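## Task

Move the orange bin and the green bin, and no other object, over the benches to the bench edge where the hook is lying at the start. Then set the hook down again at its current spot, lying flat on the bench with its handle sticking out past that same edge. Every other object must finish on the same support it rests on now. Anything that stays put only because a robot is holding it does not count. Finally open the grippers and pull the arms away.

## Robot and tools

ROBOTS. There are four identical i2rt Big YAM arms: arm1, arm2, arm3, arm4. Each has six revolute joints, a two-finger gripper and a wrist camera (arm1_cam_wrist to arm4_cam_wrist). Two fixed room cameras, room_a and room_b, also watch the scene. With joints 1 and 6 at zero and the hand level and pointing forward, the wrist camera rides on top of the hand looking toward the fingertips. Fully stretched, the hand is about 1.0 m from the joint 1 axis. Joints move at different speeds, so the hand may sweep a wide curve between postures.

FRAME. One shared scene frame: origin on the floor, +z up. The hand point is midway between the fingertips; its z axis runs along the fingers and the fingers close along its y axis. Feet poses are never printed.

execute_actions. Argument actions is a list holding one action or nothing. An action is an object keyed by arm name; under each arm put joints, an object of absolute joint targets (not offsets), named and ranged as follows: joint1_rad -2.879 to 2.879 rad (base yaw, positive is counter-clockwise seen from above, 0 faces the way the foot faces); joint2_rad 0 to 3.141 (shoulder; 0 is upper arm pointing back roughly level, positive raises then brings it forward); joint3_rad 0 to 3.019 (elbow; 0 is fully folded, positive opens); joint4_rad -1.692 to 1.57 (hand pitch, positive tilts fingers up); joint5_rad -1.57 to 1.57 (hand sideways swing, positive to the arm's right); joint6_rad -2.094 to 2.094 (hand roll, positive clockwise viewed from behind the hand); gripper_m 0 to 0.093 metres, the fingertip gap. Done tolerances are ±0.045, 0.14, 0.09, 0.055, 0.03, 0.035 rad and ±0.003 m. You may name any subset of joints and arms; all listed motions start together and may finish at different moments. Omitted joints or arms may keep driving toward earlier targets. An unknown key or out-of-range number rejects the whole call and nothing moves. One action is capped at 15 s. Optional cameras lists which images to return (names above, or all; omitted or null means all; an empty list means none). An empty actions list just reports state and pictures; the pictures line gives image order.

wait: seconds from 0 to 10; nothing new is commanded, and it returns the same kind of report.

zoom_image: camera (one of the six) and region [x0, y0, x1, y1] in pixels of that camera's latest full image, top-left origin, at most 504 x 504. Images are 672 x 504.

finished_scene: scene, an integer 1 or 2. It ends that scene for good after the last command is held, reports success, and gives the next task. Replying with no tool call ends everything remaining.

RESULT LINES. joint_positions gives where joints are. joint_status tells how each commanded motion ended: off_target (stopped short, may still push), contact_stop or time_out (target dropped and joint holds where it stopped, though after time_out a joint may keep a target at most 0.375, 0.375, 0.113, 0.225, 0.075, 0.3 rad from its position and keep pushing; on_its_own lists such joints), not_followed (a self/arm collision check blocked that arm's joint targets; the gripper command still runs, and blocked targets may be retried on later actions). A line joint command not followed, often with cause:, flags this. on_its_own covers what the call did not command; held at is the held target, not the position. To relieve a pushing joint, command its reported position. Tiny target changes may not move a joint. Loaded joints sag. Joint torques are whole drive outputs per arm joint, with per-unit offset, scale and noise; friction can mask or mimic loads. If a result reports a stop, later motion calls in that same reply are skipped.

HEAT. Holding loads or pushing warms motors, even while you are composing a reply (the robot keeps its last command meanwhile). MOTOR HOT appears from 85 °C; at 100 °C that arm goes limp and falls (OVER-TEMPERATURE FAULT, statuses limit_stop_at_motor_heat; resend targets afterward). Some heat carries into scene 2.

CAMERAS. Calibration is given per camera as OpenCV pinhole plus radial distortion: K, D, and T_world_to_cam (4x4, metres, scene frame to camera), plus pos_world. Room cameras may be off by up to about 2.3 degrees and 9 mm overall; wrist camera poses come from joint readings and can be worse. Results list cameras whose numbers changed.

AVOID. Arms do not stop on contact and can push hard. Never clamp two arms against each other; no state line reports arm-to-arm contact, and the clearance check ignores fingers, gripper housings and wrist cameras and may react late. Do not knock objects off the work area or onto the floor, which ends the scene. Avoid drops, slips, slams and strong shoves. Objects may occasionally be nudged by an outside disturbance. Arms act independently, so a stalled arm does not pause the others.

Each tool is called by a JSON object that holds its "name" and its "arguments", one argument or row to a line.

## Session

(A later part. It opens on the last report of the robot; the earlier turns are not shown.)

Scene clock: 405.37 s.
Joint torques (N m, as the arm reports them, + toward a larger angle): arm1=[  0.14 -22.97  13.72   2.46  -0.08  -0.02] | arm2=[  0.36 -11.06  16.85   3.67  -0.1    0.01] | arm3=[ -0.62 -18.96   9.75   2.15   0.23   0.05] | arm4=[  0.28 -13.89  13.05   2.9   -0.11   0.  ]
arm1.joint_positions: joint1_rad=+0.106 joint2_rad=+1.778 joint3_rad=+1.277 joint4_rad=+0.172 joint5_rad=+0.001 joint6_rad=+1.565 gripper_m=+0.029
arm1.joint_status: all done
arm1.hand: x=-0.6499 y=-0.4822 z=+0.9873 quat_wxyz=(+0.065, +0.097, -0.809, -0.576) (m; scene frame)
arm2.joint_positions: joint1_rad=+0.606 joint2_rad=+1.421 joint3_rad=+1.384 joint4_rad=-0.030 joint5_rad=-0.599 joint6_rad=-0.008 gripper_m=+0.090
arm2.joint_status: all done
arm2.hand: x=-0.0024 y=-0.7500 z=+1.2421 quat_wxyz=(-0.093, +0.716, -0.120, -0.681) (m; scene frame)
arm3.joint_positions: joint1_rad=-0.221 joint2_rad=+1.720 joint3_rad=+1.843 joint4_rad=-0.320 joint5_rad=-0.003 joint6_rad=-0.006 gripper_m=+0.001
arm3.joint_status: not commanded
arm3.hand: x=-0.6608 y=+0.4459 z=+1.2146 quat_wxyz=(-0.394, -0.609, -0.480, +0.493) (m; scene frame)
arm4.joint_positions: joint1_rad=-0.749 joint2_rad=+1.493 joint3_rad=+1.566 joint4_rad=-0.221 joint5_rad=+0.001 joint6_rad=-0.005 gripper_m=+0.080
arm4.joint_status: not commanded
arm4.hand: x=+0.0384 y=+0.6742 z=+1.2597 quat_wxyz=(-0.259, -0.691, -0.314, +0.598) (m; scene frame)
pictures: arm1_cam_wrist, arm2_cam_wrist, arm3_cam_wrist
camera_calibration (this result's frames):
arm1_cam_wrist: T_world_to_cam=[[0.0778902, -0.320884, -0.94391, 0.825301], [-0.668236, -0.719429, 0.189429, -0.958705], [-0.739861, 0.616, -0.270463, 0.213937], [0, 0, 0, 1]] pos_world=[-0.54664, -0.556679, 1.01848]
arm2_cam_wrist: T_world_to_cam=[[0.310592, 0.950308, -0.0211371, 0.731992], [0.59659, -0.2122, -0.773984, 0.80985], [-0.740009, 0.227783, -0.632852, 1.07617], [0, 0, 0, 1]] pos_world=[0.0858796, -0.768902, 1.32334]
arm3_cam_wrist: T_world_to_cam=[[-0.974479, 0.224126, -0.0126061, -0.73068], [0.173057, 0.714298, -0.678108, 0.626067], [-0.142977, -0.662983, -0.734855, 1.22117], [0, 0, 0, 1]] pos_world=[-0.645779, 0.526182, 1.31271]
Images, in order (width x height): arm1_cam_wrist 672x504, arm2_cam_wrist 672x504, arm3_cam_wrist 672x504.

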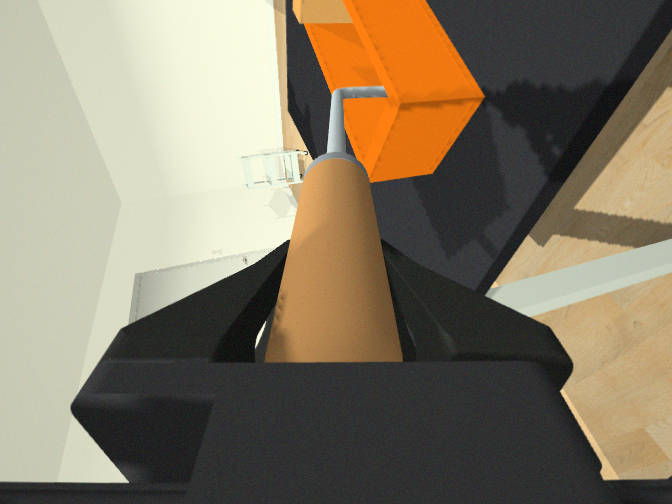

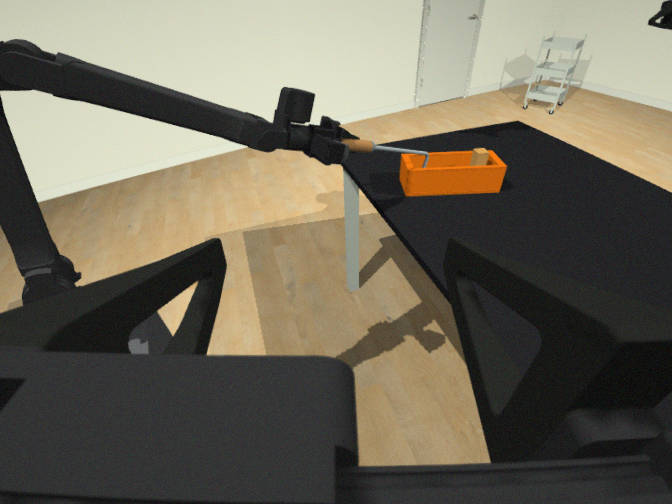

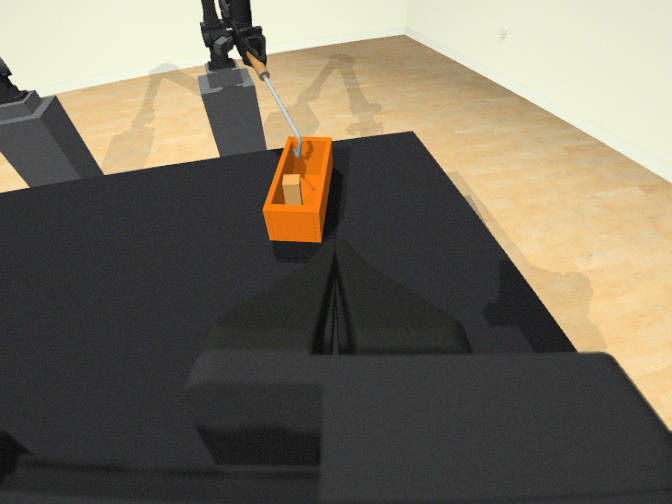

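{"name": "execute_actions", "arguments": {
  "actions": [
    {"arm1":{"joints":{"joint2_rad":1.575,"joint3_rad":1.10,"joint4_rad":0.18}}}
  ],
  "cameras": ["arm1_cam_wrist","arm2_cam_wrist"]
}}

{"name": "zoom_image", "arguments": {
  "camera": "arm2_cam_wrist",
  "region": [300, 110, 520, 260]
}}

Scene clock: 412.50 s.
Joint torques (N m, as the arm reports them, + toward a larger angle): arm1=[ -0.39 -18.12  13.71   2.41  -0.05  -0.04] | arm2=[ -0.24 -11.03  16.9    3.67  -0.09   0.02] | arm3=[ -0.25 -18.88   9.72   2.09   0.21   0.04] | arm4=[ -0.1  -14.27  12.78   2.83  -0.11   0.03]
arm1.joint_positions: joint1_rad=+0.106 joint2_rad=+1.605 joint3_rad=+1.074 joint4_rad=+0.154 joint5_rad=+0.001 joint6_rad=+1.565 gripper_m=+0.029
arm1.joint_status: all done
arm1.hand: x=-0.6329 y=-0.5533 z=+0.9862 quat_wxyz=(+0.063, +0.099, -0.822, -0.557) (m; scene frame)
arm2.joint_positions: joint1_rad=+0.606 joint2_rad=+1.421 joint3_rad=+1.384 joint4_rad=-0.030 joint5_rad=-0.599 joint6_rad=-0.008 gripper_m=+0.090
arm2.joint_status: not commanded
arm2.hand: x=-0.0024 y=-0.7500 z=+1.2421 quat_wxyz=(-0.093, +0.716, -0.120, -0.681) (m; scene frame)
arm3.joint_positions: joint1_rad=-0.221 joint2_rad=+1.720 joint3_rad=+1.843 joint4_rad=-0.320 joint5_rad=-0.003 joint6_rad=-0.006 gripper_m=+0.001
arm3.joint_status: not commanded
arm3.hand: x=-0.6608 y=+0.4459 z=+1.2146 quat_wxyz=(-0.394, -0.609, -0.480, +0.493) (m; scene frame)
arm4.joint_positions: joint1_rad=-0.749 joint2_rad=+1.493 joint3_rad=+1.566 joint4_rad=-0.221 joint5_rad=+0.001 joint6_rad=-0.005 gripper_m=+0.080
arm4.joint_status: not commanded
arm4.hand: x=+0.0384 y=+0.6742 z=+1.2597 quat_wxyz=(-0.259, -0.691, -0.314, +0.598) (m; scene frame)
pictures: arm1_cam_wrist, arm2_cam_wrist
camera_calibration (this result's frames):
arm1_cam_wrist: T_world_to_cam=[[0.0882002, -0.364294, -0.927098, 0.766063], [-0.670521, -0.709995, 0.215195, -1.02001], [-0.736629, 0.602658, -0.306889, 0.300608], [0, 0, 0, 1]] pos_world=[-0.530071, -0.626296, 1.02197]
arm2_cam_wrist: T_world_to_cam=[[0.310592, 0.950308, -0.0211371, 0.731992], [0.59659, -0.2122, -0.773984, 0.80985], [-0.740009, 0.227783, -0.632852, 1.07617], [0, 0, 0, 1]] pos_world=[0.0858796, -0.768902, 1.32334]
Images, in order (width x height): arm1_cam_wrist 672x504, arm2_cam_wrist 672x504.

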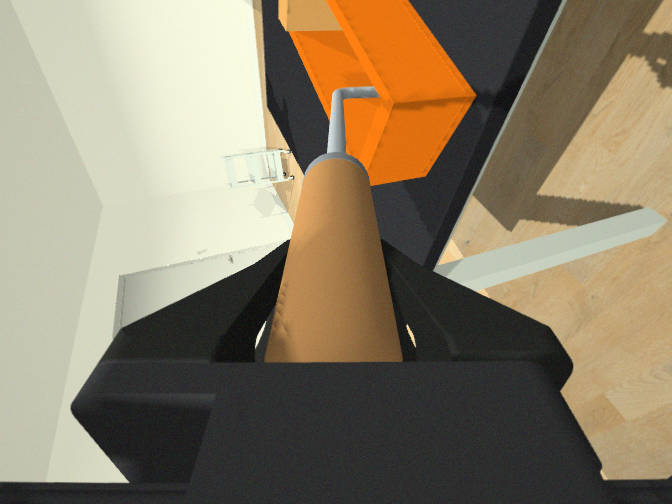

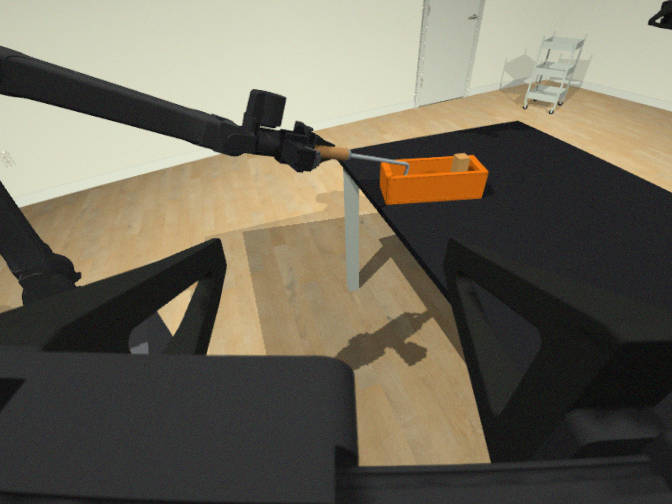

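Region (300, 110, 520, 260) of arm2_cam_wrist's 672x504 image, scaled by 2.291, with more detail than that image has; it fills the top 344 rows of this view, and the rest is white.

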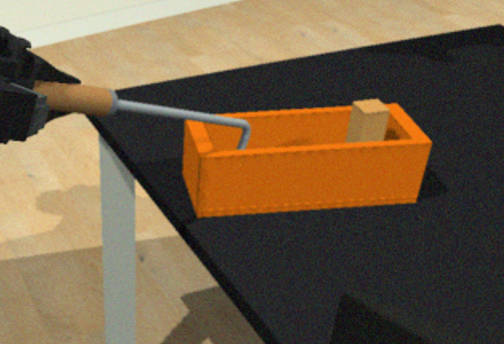

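{"name": "execute_actions", "arguments": {
  "actions": [
    {"arm1":{"joints":{"joint4_rad":0.55}},"arm2":{"joints":{"joint1_rad":0.0,"joint5_rad":-0.8,"joint4_rad":-0.1}},"arm3":{"joints":{"joint1_rad":0.3,"joint2_rad":1.5,"joint3_rad":1.6,"joint4_rad":-0.2}},"arm4":{"joints":{"joint1_rad":0.0,"joint4_rad":-0.3}}}
  ],
  "cameras": ["arm1_cam_wrist","arm2_cam_wrist"]
}}

Scene clock: 434.03 s.
Joint torques (N m, as the arm reports them, + toward a larger angle): arm1=[ -0.15 -18.88  14.02   3.44  -0.1   -0.04] | arm2=[  1.09 -11.21  16.66   1.43  -0.2    0.02] | arm3=[ -0.65 -14.8    9.06   1.88   0.17   0.03] | arm4=[ -0.05 -14.88  13.01   1.29   0.01   0.1 ]
arm1.joint_positions: joint1_rad=+0.106 joint2_rad=+1.605 joint3_rad=+1.070 joint4_rad=+0.499 joint5_rad=+0.001 joint6_rad=+1.565 gripper_m=+0.029
arm1.joint_status: all done
arm1.hand: x=-0.6369 y=-0.5371 z=+1.0663 quat_wxyz=(+0.078, +0.086, -0.716, -0.688) (m; scene frame)
arm2.joint_positions: joint1_rad=-0.008 joint2_rad=+1.420 joint3_rad=+1.385 joint4_rad=-0.083 joint5_rad=-0.797 joint6_rad=-0.008 gripper_m=+0.090
arm2.joint_status: all done
arm2.hand: x=+0.3079 y=-0.5848 z=+1.2341 quat_wxyz=(-0.212, +0.679, -0.284, -0.643) (m; scene frame)
arm3.joint_positions: joint1_rad=+0.301 joint2_rad=+1.504 joint3_rad=+1.602 joint4_rad=-0.216 joint5_rad=-0.002 joint6_rad=-0.005 gripper_m=+0.001
arm3.joint_status: all done
arm3.hand: x=-0.2881 y=+0.5299 z=+1.2475 quat_wxyz=(-0.535, -0.450, -0.598, +0.394) (m; scene frame)
arm4.joint_positions: joint1_rad=+0.004 joint2_rad=+1.493 joint3_rad=+1.566 joint4_rad=-0.287 joint5_rad=-0.002 joint6_rad=-0.005 gripper_m=+0.080
arm4.joint_status: all done
arm4.hand: x=+0.5106 y=+0.5014 z=+1.2383 quat_wxyz=(-0.443, -0.544, -0.562, +0.439) (m; scene frame)
pictures: arm1_cam_wrist, arm2_cam_wrist
camera_calibration (this result's frames):
arm1_cam_wrist: T_world_to_cam=[[0.0115719, -0.0419893, -0.999051, 1.04763], [-0.660627, -0.750334, 0.023884, -0.83978], [-0.750625, 0.659724, -0.036422, 0.0458249], [0, 0, 0, 1]] pos_world=[-0.532507, -0.616358, 1.06837]
arm2_cam_wrist: T_world_to_cam=[[0.668109, 0.740985, -0.0676137, 0.303305], [0.452006, -0.476368, -0.754165, 0.519166], [-0.591033, 0.473303, -0.653195, 1.38592], [0, 0, 0, 1]] pos_world=[0.381816, -0.633388, 1.31732]
Images, in order (width x height): arm1_cam_wrist 672x504, arm2_cam_wrist 672x504.

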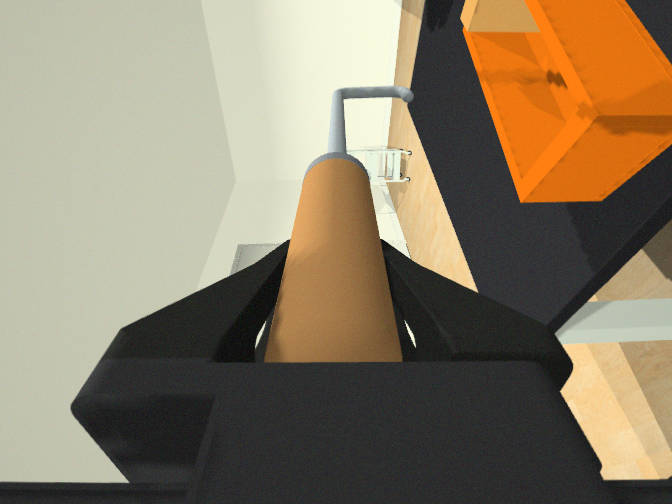

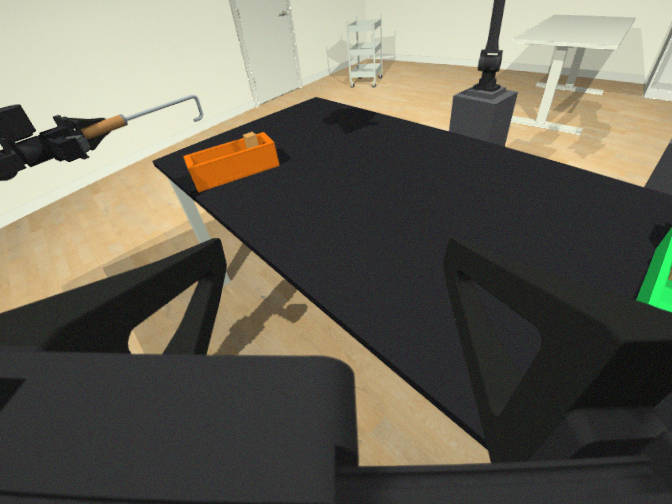

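{"name": "execute_actions", "arguments": {
  "actions": [
    {"arm1":{"joints":{"joint1_rad":-0.825,"joint2_rad":2.39,"joint3_rad":2.10,"joint5_rad":-0.925}}}
  ],
  "cameras": ["arm1_cam_wrist","arm2_cam_wrist"]
}}

Scene clock: 446.83 s.
Joint torques (N m, as the arm reports them, + toward a larger angle): arm1=[  0.29 -31.1   18.29   2.49   0.09  -0.02] | arm2=[  0.81 -10.9   16.69   1.3   -0.19   0.02] | arm3=[ -0.54 -14.52   9.03   1.88   0.15   0.04] | arm4=[ -0.56 -15.    12.87   1.61  -0.01   0.07]
arm1.joint_positions: joint1_rad=-0.829 joint2_rad=+2.429 joint3_rad=+2.032 joint4_rad=+0.514 joint5_rad=-0.928 joint6_rad=+1.565 gripper_m=+0.029
arm1.joint_status: all done
arm1.hand: x=-0.0168 y=-0.4348 z=+0.9646 quat_wxyz=(+0.047, +0.112, -0.674, -0.729) (m; scene frame)
arm2.joint_positions: joint1_rad=-0.008 joint2_rad=+1.420 joint3_rad=+1.385 joint4_rad=-0.083 joint5_rad=-0.797 joint6_rad=-0.008 gripper_m=+0.090
arm2.joint_status: not commanded
arm2.hand: x=+0.3079 y=-0.5848 z=+1.2341 quat_wxyz=(-0.212, +0.679, -0.284, -0.643) (m; scene frame)
arm3.joint_positions: joint1_rad=+0.301 joint2_rad=+1.504 joint3_rad=+1.602 joint4_rad=-0.216 joint5_rad=-0.002 joint6_rad=-0.005 gripper_m=+0.001
arm3.joint_status: not commanded
arm3.hand: x=-0.2881 y=+0.5299 z=+1.2475 quat_wxyz=(-0.535, -0.450, -0.598, +0.394) (m; scene frame)
arm4.joint_positions: joint1_rad=+0.004 joint2_rad=+1.493 joint3_rad=+1.566 joint4_rad=-0.287 joint5_rad=-0.002 joint6_rad=-0.005 gripper_m=+0.080
arm4.joint_status: not commanded
arm4.hand: x=+0.5106 y=+0.5014 z=+1.2383 quat_wxyz=(-0.443, -0.544, -0.562, +0.439) (m; scene frame)
pictures: arm1_cam_wrist, arm2_cam_wrist
camera_calibration (this result's frames):
arm1_cam_wrist: T_world_to_cam=[[0.0782797, 0.0829659, -0.993473, 0.993226], [-0.660496, -0.742122, -0.114018, -0.214292], [-0.746738, 0.66511, -0.00329445, 0.410515], [0, 0, 0, 1]] pos_world=[0.0872588, -0.514472, 0.963663]
arm2_cam_wrist: T_world_to_cam=[[0.668109, 0.740985, -0.0676137, 0.303305], [0.452006, -0.476368, -0.754165, 0.519166], [-0.591033, 0.473303, -0.653195, 1.38592], [0, 0, 0, 1]] pos_world=[0.381816, -0.633388, 1.31732]
Images, in order (width x height): arm1_cam_wrist 672x504, arm2_cam_wrist 672x504.

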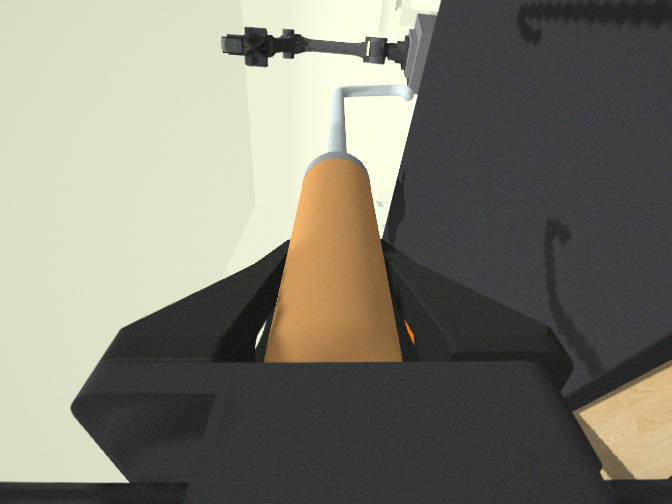

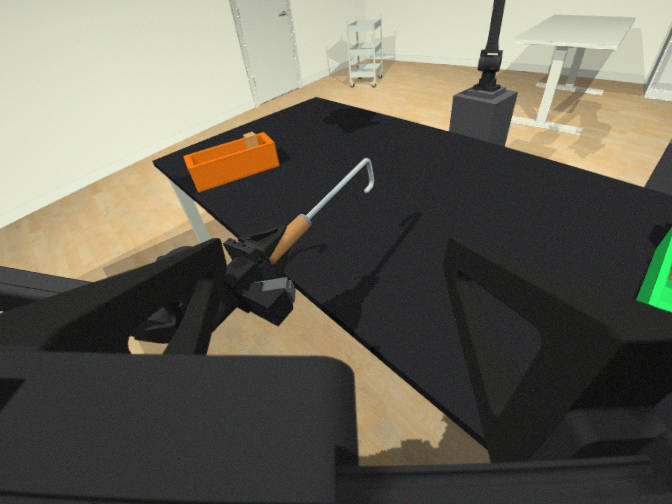

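{"name": "execute_actions", "arguments": {
  "actions": [
    {"arm1":{"joints":{"joint2_rad":2.51}}}
  ],
  "cameras": ["arm1_cam_wrist"]
}}

Scene clock: 450.37 s.
Joint torques (N m, as the arm reports them, + toward a larger angle): arm1=[ -0.02 -34.06  16.55   2.29   0.02  -0.06] | arm2=[  1.22 -10.89  16.68   1.4   -0.22   0.01] | arm3=[ -0.48 -14.48   8.98   1.88   0.16   0.02] | arm4=[ -0.15 -14.88  12.85   1.5   -0.07   0.04]
arm1.joint_positions: joint1_rad=-0.829 joint2_rad=+2.556 joint3_rad=+2.044 joint4_rad=+0.519 joint5_rad=-0.927 joint6_rad=+1.565 gripper_m=+0.029
arm1.joint_status: all done
arm1.hand: x=-0.0138 y=-0.4319 z=+0.8618 quat_wxyz=(+0.075, +0.084, -0.702, -0.703) (m; scene frame)
arm2.joint_positions: joint1_rad=-0.008 joint2_rad=+1.420 joint3_rad=+1.385 joint4_rad=-0.083 joint5_rad=-0.797 joint6_rad=-0.008 gripper_m=+0.090
arm2.joint_status: not commanded
arm2.hand: x=+0.3079 y=-0.5848 z=+1.2341 quat_wxyz=(-0.212, +0.679, -0.284, -0.643) (m; scene frame)
arm3.joint_positions: joint1_rad=+0.301 joint2_rad=+1.504 joint3_rad=+1.602 joint4_rad=-0.216 joint5_rad=-0.002 joint6_rad=-0.005 gripper_m=+0.001
arm3.joint_status: not commanded
arm3.hand: x=-0.2881 y=+0.5299 z=+1.2475 quat_wxyz=(-0.535, -0.450, -0.598, +0.394) (m; scene frame)
arm4.joint_positions: joint1_rad=+0.004 joint2_rad=+1.493 joint3_rad=+1.566 joint4_rad=-0.287 joint5_rad=-0.002 joint6_rad=-0.005 gripper_m=+0.080
arm4.joint_status: not commanded
arm4.hand: x=+0.5106 y=+0.5014 z=+1.2383 quat_wxyz=(-0.443, -0.544, -0.562, +0.439) (m; scene frame)
pictures: arm1_cam_wrist
camera_calibration (this result's frames):
arm1_cam_wrist: T_world_to_cam=[[0.00757418, -0.000801672, -0.999971, 0.859038], [-0.665589, -0.746305, -0.00444312, -0.318215], [-0.74628, 0.665603, -0.00618623, 0.41326], [0, 0, 0, 1]] pos_world=[0.090101, -0.511864, 0.860156]
Images, in order (width x height): arm1_cam_wrist 672x504.

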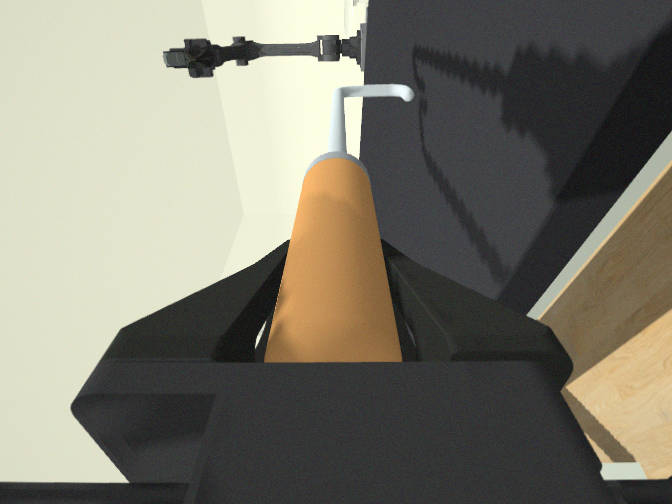

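{"name": "execute_actions", "arguments": {
  "actions": [
    {"arm1":{"joints":{"joint6_rad":0.0}}}
  ],
  "cameras": ["arm1_cam_wrist"]
}}

Scene clock: 456.40 s.
Joint torques (N m, as the arm reports them, + toward a larger angle): arm1=[  0.1  -33.6   16.39   2.28  -0.03  -0.07] | arm2=[  0.97 -10.7   16.72   1.36  -0.21   0.01] | arm3=[ -0.55 -14.25   8.97   1.98   0.18   0.03] | arm4=[ -0.13 -14.74  12.93   1.43  -0.02   0.09]
arm1.joint_positions: joint1_rad=-0.829 joint2_rad=+2.556 joint3_rad=+2.044 joint4_rad=+0.519 joint5_rad=-0.927 joint6_rad=+0.014 gripper_m=+0.029
arm1.joint_status: all done
arm1.hand: x=-0.0137 y=-0.4319 z=+0.8618 quat_wxyz=(-0.439, +0.551, -0.442, -0.555) (m; scene frame)
arm2.joint_positions: joint1_rad=-0.008 joint2_rad=+1.420 joint3_rad=+1.385 joint4_rad=-0.083 joint5_rad=-0.797 joint6_rad=-0.008 gripper_m=+0.090
arm2.joint_status: not commanded
arm2.hand: x=+0.3079 y=-0.5848 z=+1.2341 quat_wxyz=(-0.212, +0.679, -0.284, -0.643) (m; scene frame)
arm3.joint_positions: joint1_rad=+0.301 joint2_rad=+1.504 joint3_rad=+1.602 joint4_rad=-0.216 joint5_rad=-0.002 joint6_rad=-0.005 gripper_m=+0.001
arm3.joint_status: not commanded
arm3.hand: x=-0.2881 y=+0.5299 z=+1.2475 quat_wxyz=(-0.535, -0.450, -0.598, +0.394) (m; scene frame)
arm4.joint_positions: joint1_rad=+0.004 joint2_rad=+1.493 joint3_rad=+1.566 joint4_rad=-0.287 joint5_rad=-0.002 joint6_rad=-0.005 gripper_m=+0.080
arm4.joint_status: not commanded
arm4.hand: x=+0.5106 y=+0.5014 z=+1.2383 quat_wxyz=(-0.443, -0.544, -0.562, +0.439) (m; scene frame)
pictures: arm1_cam_wrist
camera_calibration (this result's frames):
arm1_cam_wrist: T_world_to_cam=[[0.975278, 0.220648, -0.012134, 0.116639], [0.117885, -0.565932, -0.81598, 0.469848], [-0.186911, 0.794377, -0.577952, 0.969319], [0, 0, 0, 1]] pos_world=[0.0120333, -0.52984, 0.945022]
Images, in order (width x height): arm1_cam_wrist 672x504.

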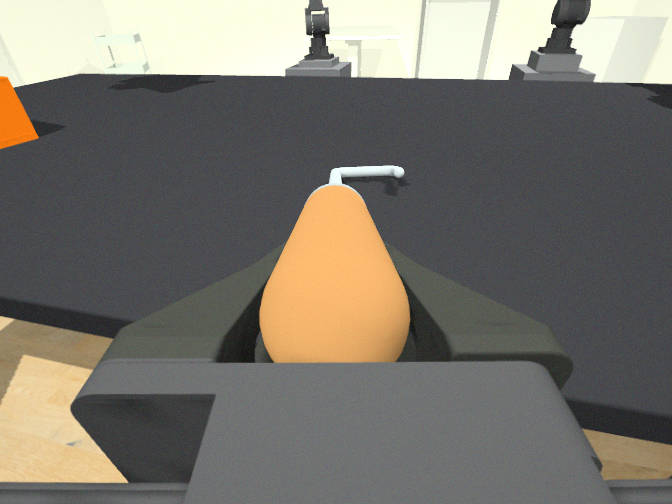

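{"name": "execute_actions", "arguments": {
  "actions": [
    {"arm1":{"joints":{"joint2_rad":2.66,"joint3_rad":2.16,"joint4_rad":0.62}}}
  ],
  "cameras": ["arm1_cam_wrist","arm2_cam_wrist"]
}}

Scene clock: 460.67 s.
Joint torques (N m, as the arm reports them, + toward a larger angle): arm1=[ -0.83 -28.37  15.64   1.56  -0.06  -0.06] | arm2=[  0.92 -11.43  16.59   1.36  -0.21   0.01] | arm3=[ -0.71 -14.52   8.98   1.91   0.19   0.03] | arm4=[ -0.51 -13.94  13.07   1.53  -0.01   0.01]
arm1.joint_positions: joint1_rad=-0.829 joint2_rad=+2.652 joint3_rad=+2.113 joint4_rad=+0.608 joint5_rad=-0.924 joint6_rad=+0.008 gripper_m=+0.029
arm1.joint_status: all done
arm1.hand: x=-0.0084 y=-0.4262 z=+0.8292 quat_wxyz=(-0.463, +0.553, -0.419, -0.552) (m; scene frame)
arm2.joint_positions: joint1_rad=-0.008 joint2_rad=+1.420 joint3_rad=+1.385 joint4_rad=-0.083 joint5_rad=-0.797 joint6_rad=-0.008 gripper_m=+0.090
arm2.joint_status: not commanded
arm2.hand: x=+0.3079 y=-0.5848 z=+1.2341 quat_wxyz=(-0.212, +0.679, -0.284, -0.643) (m; scene frame)
arm3.joint_positions: joint1_rad=+0.301 joint2_rad=+1.504 joint3_rad=+1.602 joint4_rad=-0.216 joint5_rad=-0.002 joint6_rad=-0.005 gripper_m=+0.001
arm3.joint_status: not commanded
arm3.hand: x=-0.2881 y=+0.5299 z=+1.2475 quat_wxyz=(-0.535, -0.450, -0.598, +0.394) (m; scene frame)
arm4.joint_positions: joint1_rad=+0.004 joint2_rad=+1.493 joint3_rad=+1.566 joint4_rad=-0.287 joint5_rad=-0.002 joint6_rad=-0.005 gripper_m=+0.080
arm4.joint_status: not commanded
arm4.hand: x=+0.5106 y=+0.5014 z=+1.2383 quat_wxyz=(-0.443, -0.544, -0.562, +0.439) (m; scene frame)
pictures: arm1_cam_wrist, arm2_cam_wrist
camera_calibration (this result's frames):
arm1_cam_wrist: T_world_to_cam=[[0.975125, 0.217412, 0.0431594, 0.0625926], [0.154309, -0.526075, -0.836321, 0.479987], [-0.159121, 0.822178, -0.546538, 0.933014], [0, 0, 0, 1]] pos_world=[0.0133605, -0.528203, 0.908649]
arm2_cam_wrist: T_world_to_cam=[[0.668109, 0.740985, -0.0676137, 0.303305], [0.452006, -0.476368, -0.754165, 0.519166], [-0.591033, 0.473303, -0.653195, 1.38592], [0, 0, 0, 1]] pos_world=[0.381816, -0.633388, 1.31732]
Images, in order (width x height): arm1_cam_wrist 672x504, arm2_cam_wrist 672x504.

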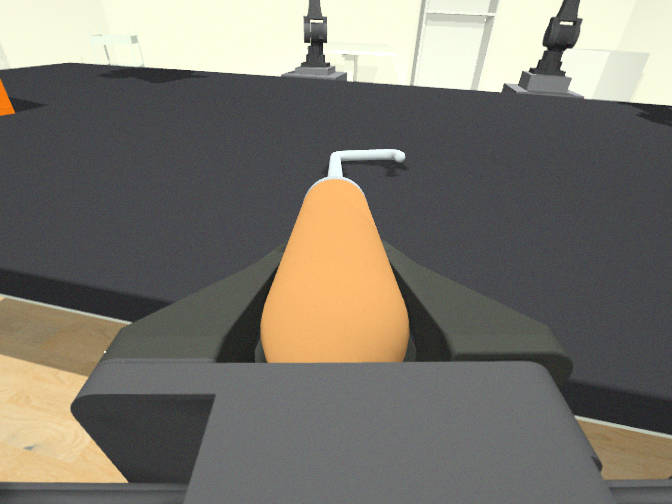

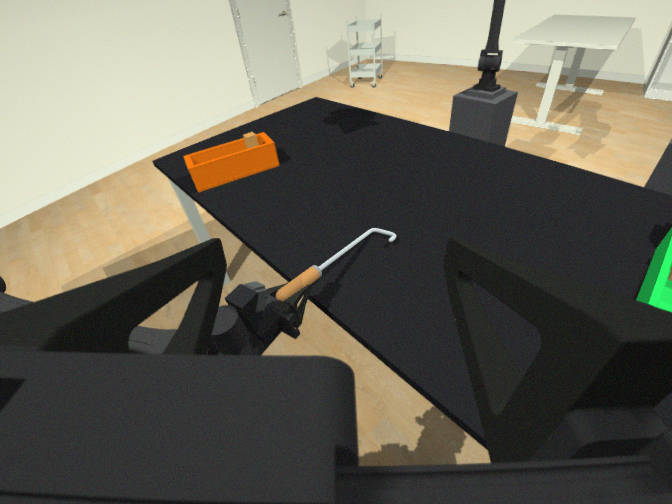

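{"name": "execute_actions", "arguments": {
  "actions": [
    {"arm1":{"joints":{"joint2_rad":2.72}}}
  ],
  "cameras": ["arm1_cam_wrist"]
}}

Scene clock: 463.50 s.
Joint torques (N m, as the arm reports them, + toward a larger angle): arm1=[ -0.44 -28.34  14.49   1.37  -0.17  -0.04] | arm2=[  0.87 -10.95  16.66   1.39  -0.21   0.01] | arm3=[ -0.74 -14.6    8.96   1.85   0.15   0.04] | arm4=[  0.31 -14.5   12.89   1.26  -0.04   0.05]
arm1.joint_positions: joint1_rad=-0.829 joint2_rad=+2.710 joint3_rad=+2.123 joint4_rad=+0.613 joint5_rad=-0.921 joint6_rad=+0.007 gripper_m=+0.029
arm1.joint_status: all done
arm1.hand: x=-0.0099 y=-0.4287 z=+0.7853 quat_wxyz=(-0.449, +0.552, -0.435, -0.552) (m; scene frame)
arm2.joint_positions: joint1_rad=-0.008 joint2_rad=+1.420 joint3_rad=+1.385 joint4_rad=-0.083 joint5_rad=-0.797 joint6_rad=-0.008 gripper_m=+0.090
arm2.joint_status: not commanded
arm2.hand: x=+0.3079 y=-0.5848 z=+1.2341 quat_wxyz=(-0.212, +0.679, -0.284, -0.643) (m; scene frame)
arm3.joint_positions: joint1_rad=+0.301 joint2_rad=+1.504 joint3_rad=+1.602 joint4_rad=-0.216 joint5_rad=-0.002 joint6_rad=-0.005 gripper_m=+0.001
arm3.joint_status: not commanded
arm3.hand: x=-0.2881 y=+0.5299 z=+1.2475 quat_wxyz=(-0.535, -0.450, -0.598, +0.394) (m; scene frame)
arm4.joint_positions: joint1_rad=+0.004 joint2_rad=+1.493 joint3_rad=+1.566 joint4_rad=-0.287 joint5_rad=-0.002 joint6_rad=-0.005 gripper_m=+0.080
arm4.joint_status: not commanded
arm4.hand: x=+0.5106 y=+0.5014 z=+1.2383 quat_wxyz=(-0.443, -0.544, -0.562, +0.439) (m; scene frame)
pictures: arm1_cam_wrist
camera_calibration (this result's frames):
arm1_cam_wrist: T_world_to_cam=[[0.976457, 0.21549, 0.00980824, 0.091846], [0.130343, -0.553179, -0.822802, 0.419728], [-0.17188, 0.80471, -0.568243, 0.920223], [0, 0, 0, 1]] pos_world=[0.0137754, -0.52812, 0.867363]
Images, in order (width x height): arm1_cam_wrist 672x504.

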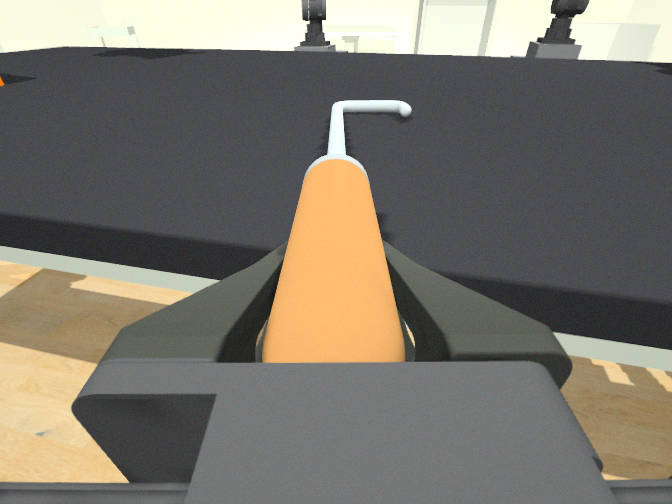

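{"name": "execute_actions", "arguments": {
  "actions": [
    {"arm1":{"joints":{"joint2_rad":2.735,"gripper_m":0.09}}}
  ],
  "cameras": ["arm1_cam_wrist"]
}}

{"name": "execute_actions", "arguments": {
  "actions": [
    {"arm1":{"joints":{"joint2_rad":2.55}}}
  ],
  "cameras": ["arm1_cam_wrist","arm2_cam_wrist"]
}}

Scene clock: 469.00 s.
Joint torques (N m, as the arm reports them, + toward a larger angle): arm1=[ -0.92 -26.76  14.42   1.41  -0.1   -0.04] | arm2=[  0.95 -10.92  16.63   1.44  -0.2    0.01] | arm3=[ -0.78 -14.46   8.99   1.86   0.17   0.03] | arm4=[ -0.2  -14.62  13.09   1.48   0.04   0.08]
arm1.joint_positions: joint1_rad=-0.829 joint2_rad=+2.710 joint3_rad=+2.123 joint4_rad=+0.613 joint5_rad=-0.923 joint6_rad=+0.007 gripper_m=+0.090
arm1.joint_status: all done
arm1.hand: x=-0.0102 y=-0.4288 z=+0.7849 quat_wxyz=(-0.448, +0.552, -0.435, -0.552) (m; scene frame)
arm2.joint_positions: joint1_rad=-0.008 joint2_rad=+1.420 joint3_rad=+1.385 joint4_rad=-0.083 joint5_rad=-0.797 joint6_rad=-0.008 gripper_m=+0.090
arm2.joint_status: not commanded
arm2.hand: x=+0.3079 y=-0.5848 z=+1.2341 quat_wxyz=(-0.212, +0.679, -0.284, -0.643) (m; scene frame)
arm3.joint_positions: joint1_rad=+0.301 joint2_rad=+1.504 joint3_rad=+1.602 joint4_rad=-0.216 joint5_rad=-0.002 joint6_rad=-0.005 gripper_m=+0.001
arm3.joint_status: not commanded
arm3.hand: x=-0.2881 y=+0.5299 z=+1.2475 quat_wxyz=(-0.535, -0.450, -0.598, +0.394) (m; scene frame)
arm4.joint_positions: joint1_rad=+0.004 joint2_rad=+1.493 joint3_rad=+1.566 joint4_rad=-0.287 joint5_rad=-0.002 joint6_rad=-0.005 gripper_m=+0.080
arm4.joint_status: not commanded
arm4.hand: x=+0.5106 y=+0.5014 z=+1.2383 quat_wxyz=(-0.443, -0.544, -0.562, +0.439) (m; scene frame)
pictures: arm1_cam_wrist
camera_calibration (this result's frames):
arm1_cam_wrist: T_world_to_cam=[[0.976129, 0.216981, 0.00952354, 0.0930038], [0.131005, -0.553244, -0.822654, 0.419299], [-0.173231, 0.804264, -0.568463, 0.920024], [0, 0, 0, 1]] pos_world=[0.0136627, -0.528148, 0.867052]
Images, in order (width x height): arm1_cam_wrist 672x504.

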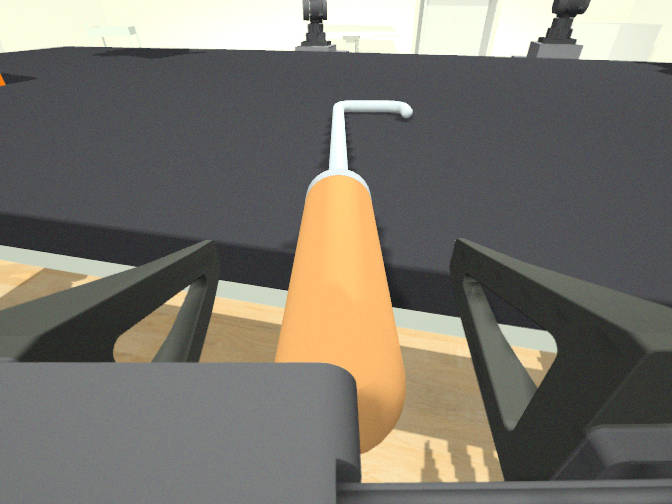

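Scene clock: 470.40 s.
Joint torques (N m, as the arm reports them, + toward a larger angle): arm1=[ -0.1  -27.81  13.33   1.58   0.03  -0.07] | arm2=[  0.75 -11.03  16.7    1.35  -0.21   0.01] | arm3=[ -0.7  -13.97   9.03   1.9    0.14   0.04] | arm4=[ -0.25 -14.4   13.14   1.59  -0.01   0.04]
arm1.joint_positions: joint1_rad=-0.829 joint2_rad=+2.527 joint3_rad=+2.143 joint4_rad=+0.616 joint5_rad=-0.924 joint6_rad=+0.007 gripper_m=+0.090
arm1.joint_status: all done
arm1.hand: x=-0.0061 y=-0.4222 z=+0.9554 quat_wxyz=(-0.517, +0.551, -0.359, -0.547) (m; scene frame)
arm2.joint_positions: joint1_rad=-0.008 joint2_rad=+1.420 joint3_rad=+1.385 joint4_rad=-0.083 joint5_rad=-0.797 joint6_rad=-0.008 gripper_m=+0.090
arm2.joint_status: not commanded
arm2.hand: x=+0.3079 y=-0.5848 z=+1.2341 quat_wxyz=(-0.212, +0.679, -0.284, -0.643) (m; scene frame)
arm3.joint_positions: joint1_rad=+0.301 joint2_rad=+1.504 joint3_rad=+1.602 joint4_rad=-0.216 joint5_rad=-0.002 joint6_rad=-0.005 gripper_m=+0.001
arm3.joint_status: not commanded
arm3.hand: x=-0.2881 y=+0.5299 z=+1.2475 quat_wxyz=(-0.535, -0.450, -0.598, +0.394) (m; scene frame)
arm4.joint_positions: joint1_rad=+0.004 joint2_rad=+1.493 joint3_rad=+1.566 joint4_rad=-0.287 joint5_rad=-0.002 joint6_rad=-0.005 gripper_m=+0.080
arm4.joint_status: not commanded
arm4.hand: x=+0.5106 y=+0.5014 z=+1.2383 quat_wxyz=(-0.443, -0.544, -0.562, +0.439) (m; scene frame)
pictures: arm1_cam_wrist, arm2_cam_wrist
camera_calibration (this result's frames):
arm1_cam_wrist: T_world_to_cam=[[0.963593, 0.204991, 0.171657, -0.0740571], [0.244938, -0.419367, -0.874149, 0.669033], [-0.107205, 0.88437, -0.454309, 0.9375], [0, 0, 0, 1]] pos_world=[0.00799426, -0.533345, 1.02346]
arm2_cam_wrist: T_world_to_cam=[[0.668109, 0.740985, -0.0676137, 0.303305], [0.452006, -0.476368, -0.754165, 0.519166], [-0.591033, 0.473303, -0.653195, 1.38592], [0, 0, 0, 1]] pos_world=[0.381816, -0.633388, 1.31732]
Images, in order (width x height): arm1_cam_wrist 672x504, arm2_cam_wrist 672x504.

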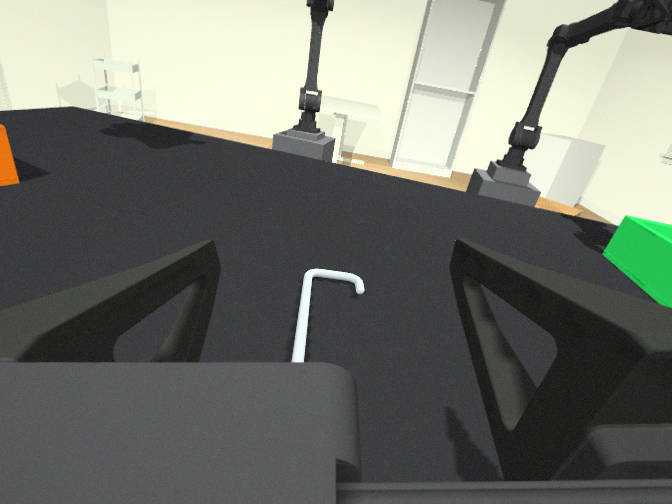

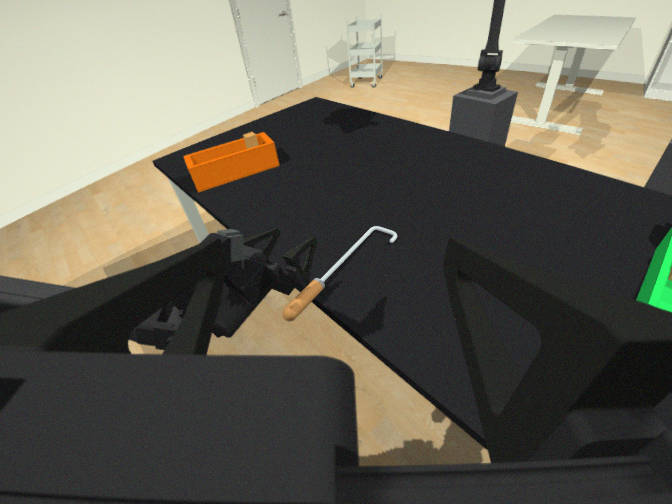

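{"name": "execute_actions", "arguments": {
  "actions": []
}}

Scene clock: 494.37 s.
Joint torques (N m, as the arm reports them, + toward a larger angle): arm1=[  0.21 -27.16  13.33   1.17  -0.01  -0.04] | arm2=[  1.1  -11.    16.63   1.4   -0.2    0.02] | arm3=[ -0.8  -14.21   9.05   1.96   0.18   0.04] | arm4=[  0.12 -14.48  13.01   1.48  -0.04   0.  ]
arm1.joint_positions: joint1_rad=-0.829 joint2_rad=+2.527 joint3_rad=+2.143 joint4_rad=+0.616 joint5_rad=-0.924 joint6_rad=+0.007 gripper_m=+0.090
arm1.joint_status: all done
arm1.hand: x=-0.0061 y=-0.4222 z=+0.9554 quat_wxyz=(-0.517, +0.551, -0.359, -0.547) (m; scene frame)
arm2.joint_positions: joint1_rad=-0.008 joint2_rad=+1.420 joint3_rad=+1.385 joint4_rad=-0.083 joint5_rad=-0.797 joint6_rad=-0.008 gripper_m=+0.090
arm2.joint_status: not commanded
arm2.hand: x=+0.3079 y=-0.5848 z=+1.2341 quat_wxyz=(-0.212, +0.679, -0.284, -0.643) (m; scene frame)
arm3.joint_positions: joint1_rad=+0.301 joint2_rad=+1.504 joint3_rad=+1.602 joint4_rad=-0.216 joint5_rad=-0.002 joint6_rad=-0.005 gripper_m=+0.001
arm3.joint_status: not commanded
arm3.hand: x=-0.2881 y=+0.5299 z=+1.2475 quat_wxyz=(-0.535, -0.450, -0.598, +0.394) (m; scene frame)
arm4.joint_positions: joint1_rad=+0.004 joint2_rad=+1.493 joint3_rad=+1.566 joint4_rad=-0.287 joint5_rad=-0.002 joint6_rad=-0.005 gripper_m=+0.080
arm4.joint_status: not commanded
arm4.hand: x=+0.5106 y=+0.5014 z=+1.2383 quat_wxyz=(-0.443, -0.544, -0.562, +0.439) (m; scene frame)
pictures: arm1_cam_wrist, arm2_cam_wrist, arm3_cam_wrist, arm4_cam_wrist, room_a, room_b
camera_calibration (this result's frames):
arm1_cam_wrist: T_world_to_cam=[[0.963593, 0.204991, 0.171657, -0.0740571], [0.244938, -0.419367, -0.874149, 0.669033], [-0.107205, 0.88437, -0.454309, 0.9375], [0, 0, 0, 1]] pos_world=[0.00799426, -0.533345, 1.02346]
arm2_cam_wrist: T_world_to_cam=[[0.668109, 0.740985, -0.0676137, 0.303305], [0.452006, -0.476368, -0.754165, 0.519166], [-0.591033, 0.473303, -0.653195, 1.38592], [0, 0, 0, 1]] pos_world=[0.381816, -0.633388, 1.31732]
arm3_cam_wrist: T_world_to_cam=[[-0.956715, -0.290647, -0.0148493, -0.105171], [-0.18546, 0.648207, -0.738534, 0.53106], [0.224278, -0.703813, -0.674052, 1.40589], [0, 0, 0, 1]] pos_world=[-0.317438, 0.614677, 1.33829]
arm4_cam_wrist: T_world_to_cam=[[-0.999873, -0.0125783, 0.00973621, 0.505768], [-0.0158722, 0.748997, -0.662384, 0.454054], [0.00103927, -0.662454, -0.749102, 1.38278], [0, 0, 0, 1]] pos_world=[0.511474, 0.582307, 1.33168]
Images, in order (width x height): arm1_cam_wrist 672x504, arm2_cam_wrist 672x504, arm3_cam_wrist 672x504, arm4_cam_wrist 672x504, room_a 672x504, room_b 672x504.

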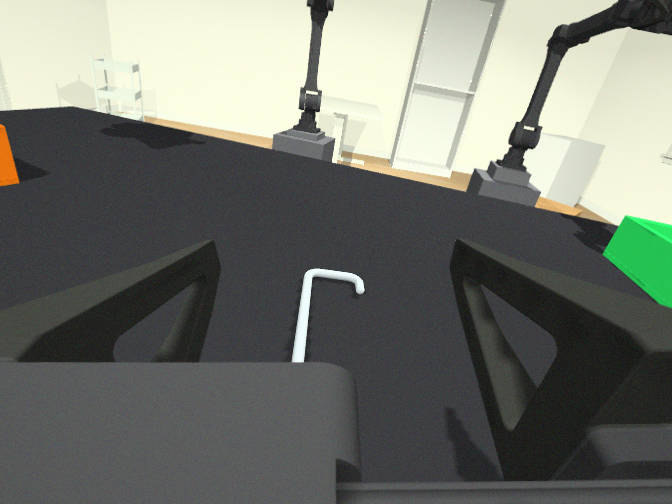

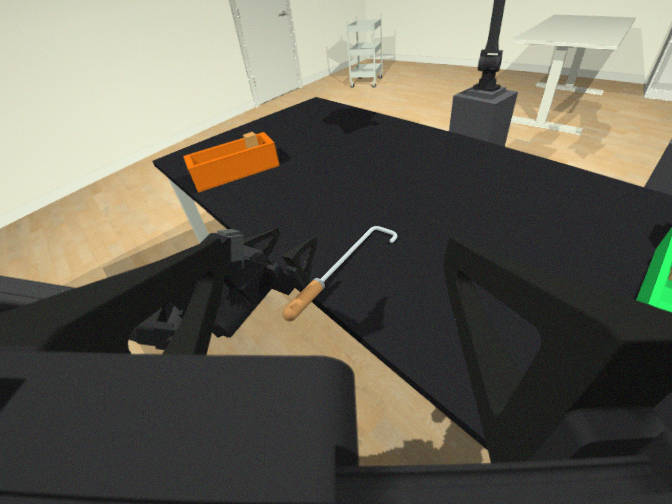

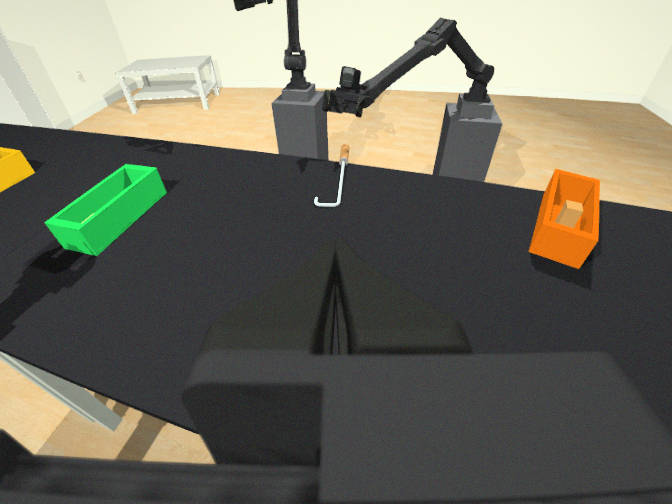

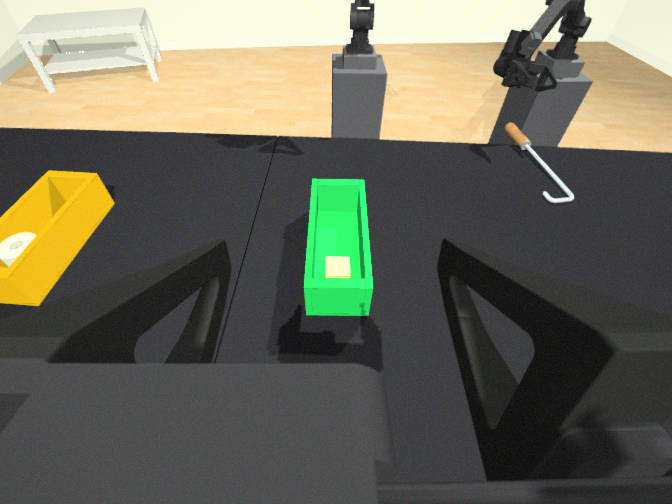

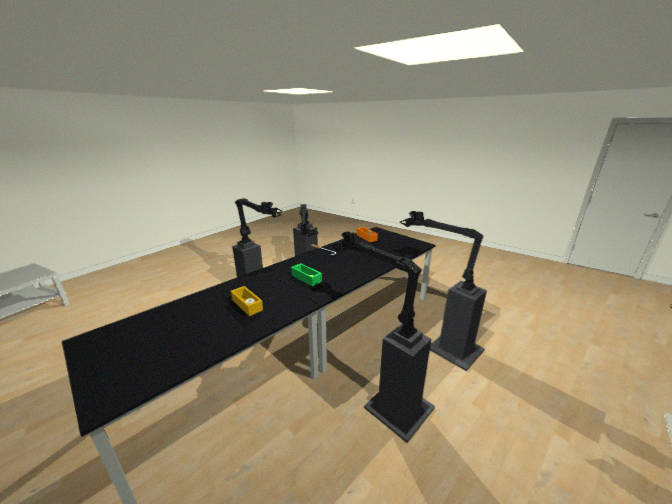

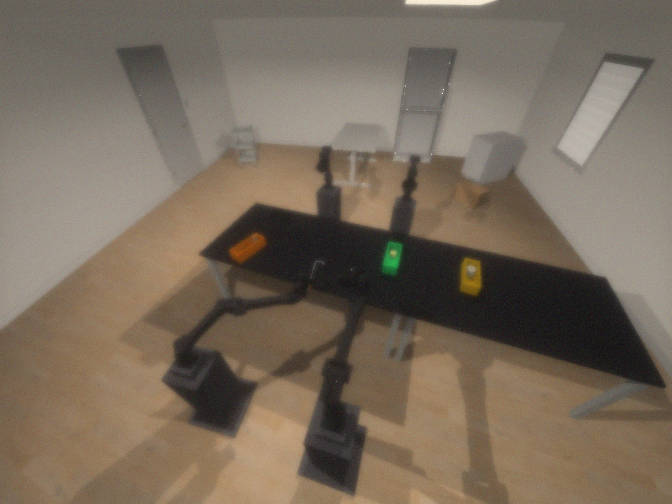

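{"name": "execute_actions", "arguments": {
  "actions": [
    {"arm1":{"joints":{"joint1_rad":0.2,"joint2_rad":1.4,"joint3_rad":1.3,"joint4_rad":0.0,"joint5_rad":0.5}},"arm2":{"joints":{"joint1_rad":0.1,"joint2_rad":2.3,"joint3_rad":1.83,"joint4_rad":0.6,"joint5_rad":0.431,"joint6_rad":0}}}
  ],
  "cameras": []
}}

{"name": "execute_actions", "arguments": {
  "actions": [
    {"arm2":{"joints":{"joint1_rad":0.584,"joint2_rad":2.385,"joint3_rad":1.83,"joint4_rad":0.6}}}
  ],
  "cameras": ["arm2_cam_wrist","arm1_cam_wrist","arm3_cam_wrist"]
}}

Scene clock: 507.90 s.
Joint torques (N m, as the arm reports them, + toward a larger angle): arm1=[ -1.06 -13.07  12.88   1.37   0.08  -0.03] | arm2=[ -0.05 -21.26  13.57   3.42   0.14   0.04] | arm3=[ -0.65 -14.18   8.99   1.91   0.19   0.05] | arm4=[  0.1  -14.88  13.14   1.51   0.01   0.02]
arm1.joint_positions: joint1_rad=+0.197 joint2_rad=+1.389 joint3_rad=+1.299 joint4_rad=+0.006 joint5_rad=+0.498 joint6_rad=+0.005 gripper_m=+0.090
arm1.joint_status: all done
arm1.hand: x=-0.6026 y=-0.5768 z=+1.2257 quat_wxyz=(-0.529, +0.482, -0.553, -0.427) (m; scene frame)
arm2.joint_positions: joint1_rad=+0.106 joint2_rad=+2.316 joint3_rad=+1.787 joint4_rad=+0.574 joint5_rad=+0.428 joint6_rad=-0.008 gripper_m=+0.090
arm2.joint_status: all done
arm2.hand: x=+0.3845 y=-0.2959 z=+0.9356 quat_wxyz=(-0.569, +0.420, -0.551, -0.443) (m; scene frame)
arm3.joint_positions: joint1_rad=+0.301 joint2_rad=+1.504 joint3_rad=+1.602 joint4_rad=-0.216 joint5_rad=-0.002 joint6_rad=-0.005 gripper_m=+0.001
arm3.joint_status: not commanded
arm3.hand: x=-0.2881 y=+0.5299 z=+1.2475 quat_wxyz=(-0.535, -0.450, -0.598, +0.394) (m; scene frame)
arm4.joint_positions: joint1_rad=+0.004 joint2_rad=+1.493 joint3_rad=+1.566 joint4_rad=-0.287 joint5_rad=-0.002 joint6_rad=-0.005 gripper_m=+0.080
arm4.joint_status: not commanded
arm4.hand: x=+0.5106 y=+0.5014 z=+1.2383 quat_wxyz=(-0.443, -0.544, -0.562, +0.439) (m; scene frame)
pictures: none
No camera images: the call's "cameras" was empty. Leave "cameras" out to get every camera's image.

Scene clock: 509.90 s.
Joint torques (N m, as the arm reports them, + toward a larger angle): arm1=[ -0.42 -13.92  12.76   1.3    0.04   0.  ] | arm2=[  0.58 -20.84  13.08   3.52   0.03   0.01] | arm3=[ -0.81 -14.38   9.05   1.98   0.17   0.03] | arm4=[  0.72 -13.98  13.16   1.35  -0.04   0.03]
arm1.joint_positions: joint1_rad=+0.197 joint2_rad=+1.389 joint3_rad=+1.299 joint4_rad=+0.006 joint5_rad=+0.498 joint6_rad=+0.005 gripper_m=+0.090
arm1.joint_status: not commanded
arm1.hand: x=-0.6026 y=-0.5768 z=+1.2257 quat_wxyz=(-0.529, +0.482, -0.553, -0.427) (m; scene frame)
arm2.joint_positions: joint1_rad=+0.586 joint2_rad=+2.397 joint3_rad=+1.788 joint4_rad=+0.574 joint5_rad=+0.431 joint6_rad=-0.008 gripper_m=+0.090
arm2.joint_status: all done
arm2.hand: x=-0.0162 y=-0.4315 z=+0.8654 quat_wxyz=(-0.441, +0.566, -0.443, -0.537) (m; scene frame)
arm3.joint_positions: joint1_rad=+0.301 joint2_rad=+1.504 joint3_rad=+1.602 joint4_rad=-0.216 joint5_rad=-0.002 joint6_rad=-0.005 gripper_m=+0.001
arm3.joint_status: not commanded
arm3.hand: x=-0.2881 y=+0.5299 z=+1.2475 quat_wxyz=(-0.535, -0.450, -0.598, +0.394) (m; scene frame)
arm4.joint_positions: joint1_rad=+0.004 joint2_rad=+1.493 joint3_rad=+1.566 joint4_rad=-0.287 joint5_rad=-0.002 joint6_rad=-0.005 gripper_m=+0.080
arm4.joint_status: not commanded
arm4.hand: x=+0.5106 y=+0.5014 z=+1.2383 quat_wxyz=(-0.443, -0.544, -0.562, +0.439) (m; scene frame)
pictures: arm1_cam_wrist, arm2_cam_wrist, arm3_cam_wrist
camera_calibration (this result's frames):
arm1_cam_wrist: T_world_to_cam=[[0.984262, -0.173588, 0.0331057, 0.449976], [-0.0859413, -0.633884, -0.768638, 0.534225], [0.154412, 0.753696, -0.638826, 1.44152], [0, 0, 0, 1]] pos_world=[-0.61957, -0.669717, 1.31661]
arm2_cam_wrist: T_world_to_cam=[[0.978467, 0.204063, 0.0310087, 0.0693148], [0.14951, -0.597132, -0.788086, 0.432936], [-0.142303, 0.775752, -0.614784, 0.985445], [0, 0, 0, 1]] pos_world=[0.0076813, -0.520085, 0.944877]
arm3_cam_wrist: T_world_to_cam=[[-0.956715, -0.290647, -0.0148493, -0.105171], [-0.18546, 0.648207, -0.738534, 0.53106], [0.224278, -0.703813, -0.674052, 1.40589], [0, 0, 0, 1]] pos_world=[-0.317438, 0.614677, 1.33829]
Images, in order (width x height): arm1_cam_wrist 672x504, arm2_cam_wrist 672x504, arm3_cam_wrist 672x504.

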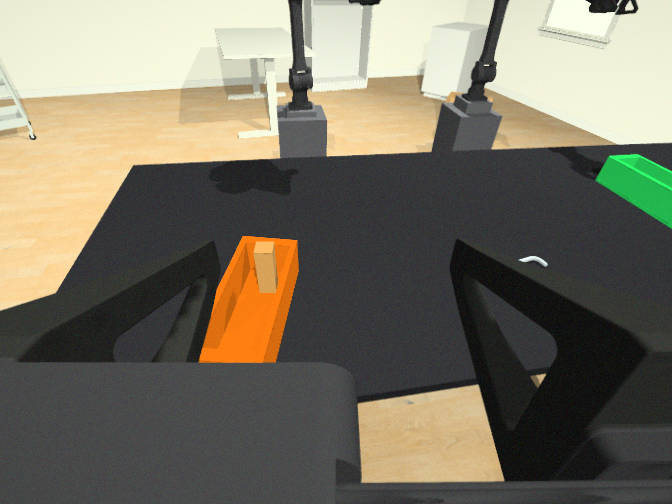

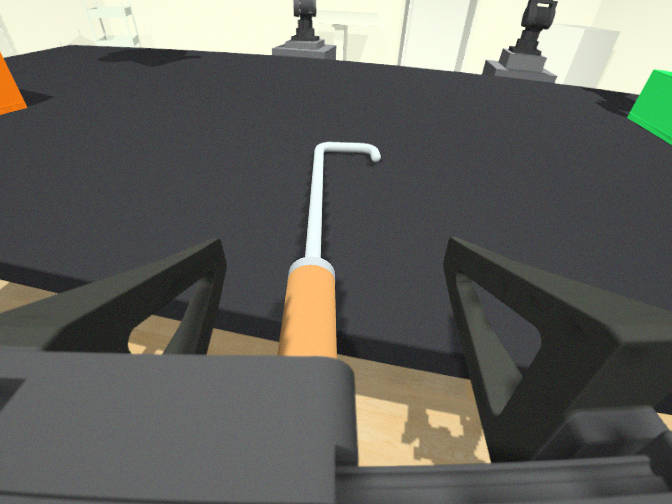

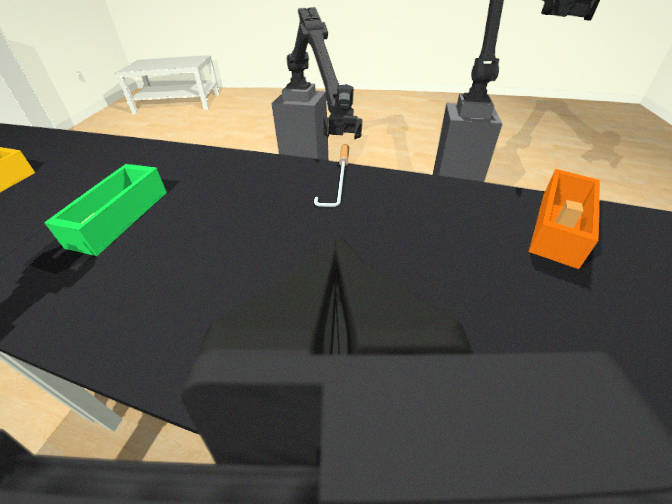

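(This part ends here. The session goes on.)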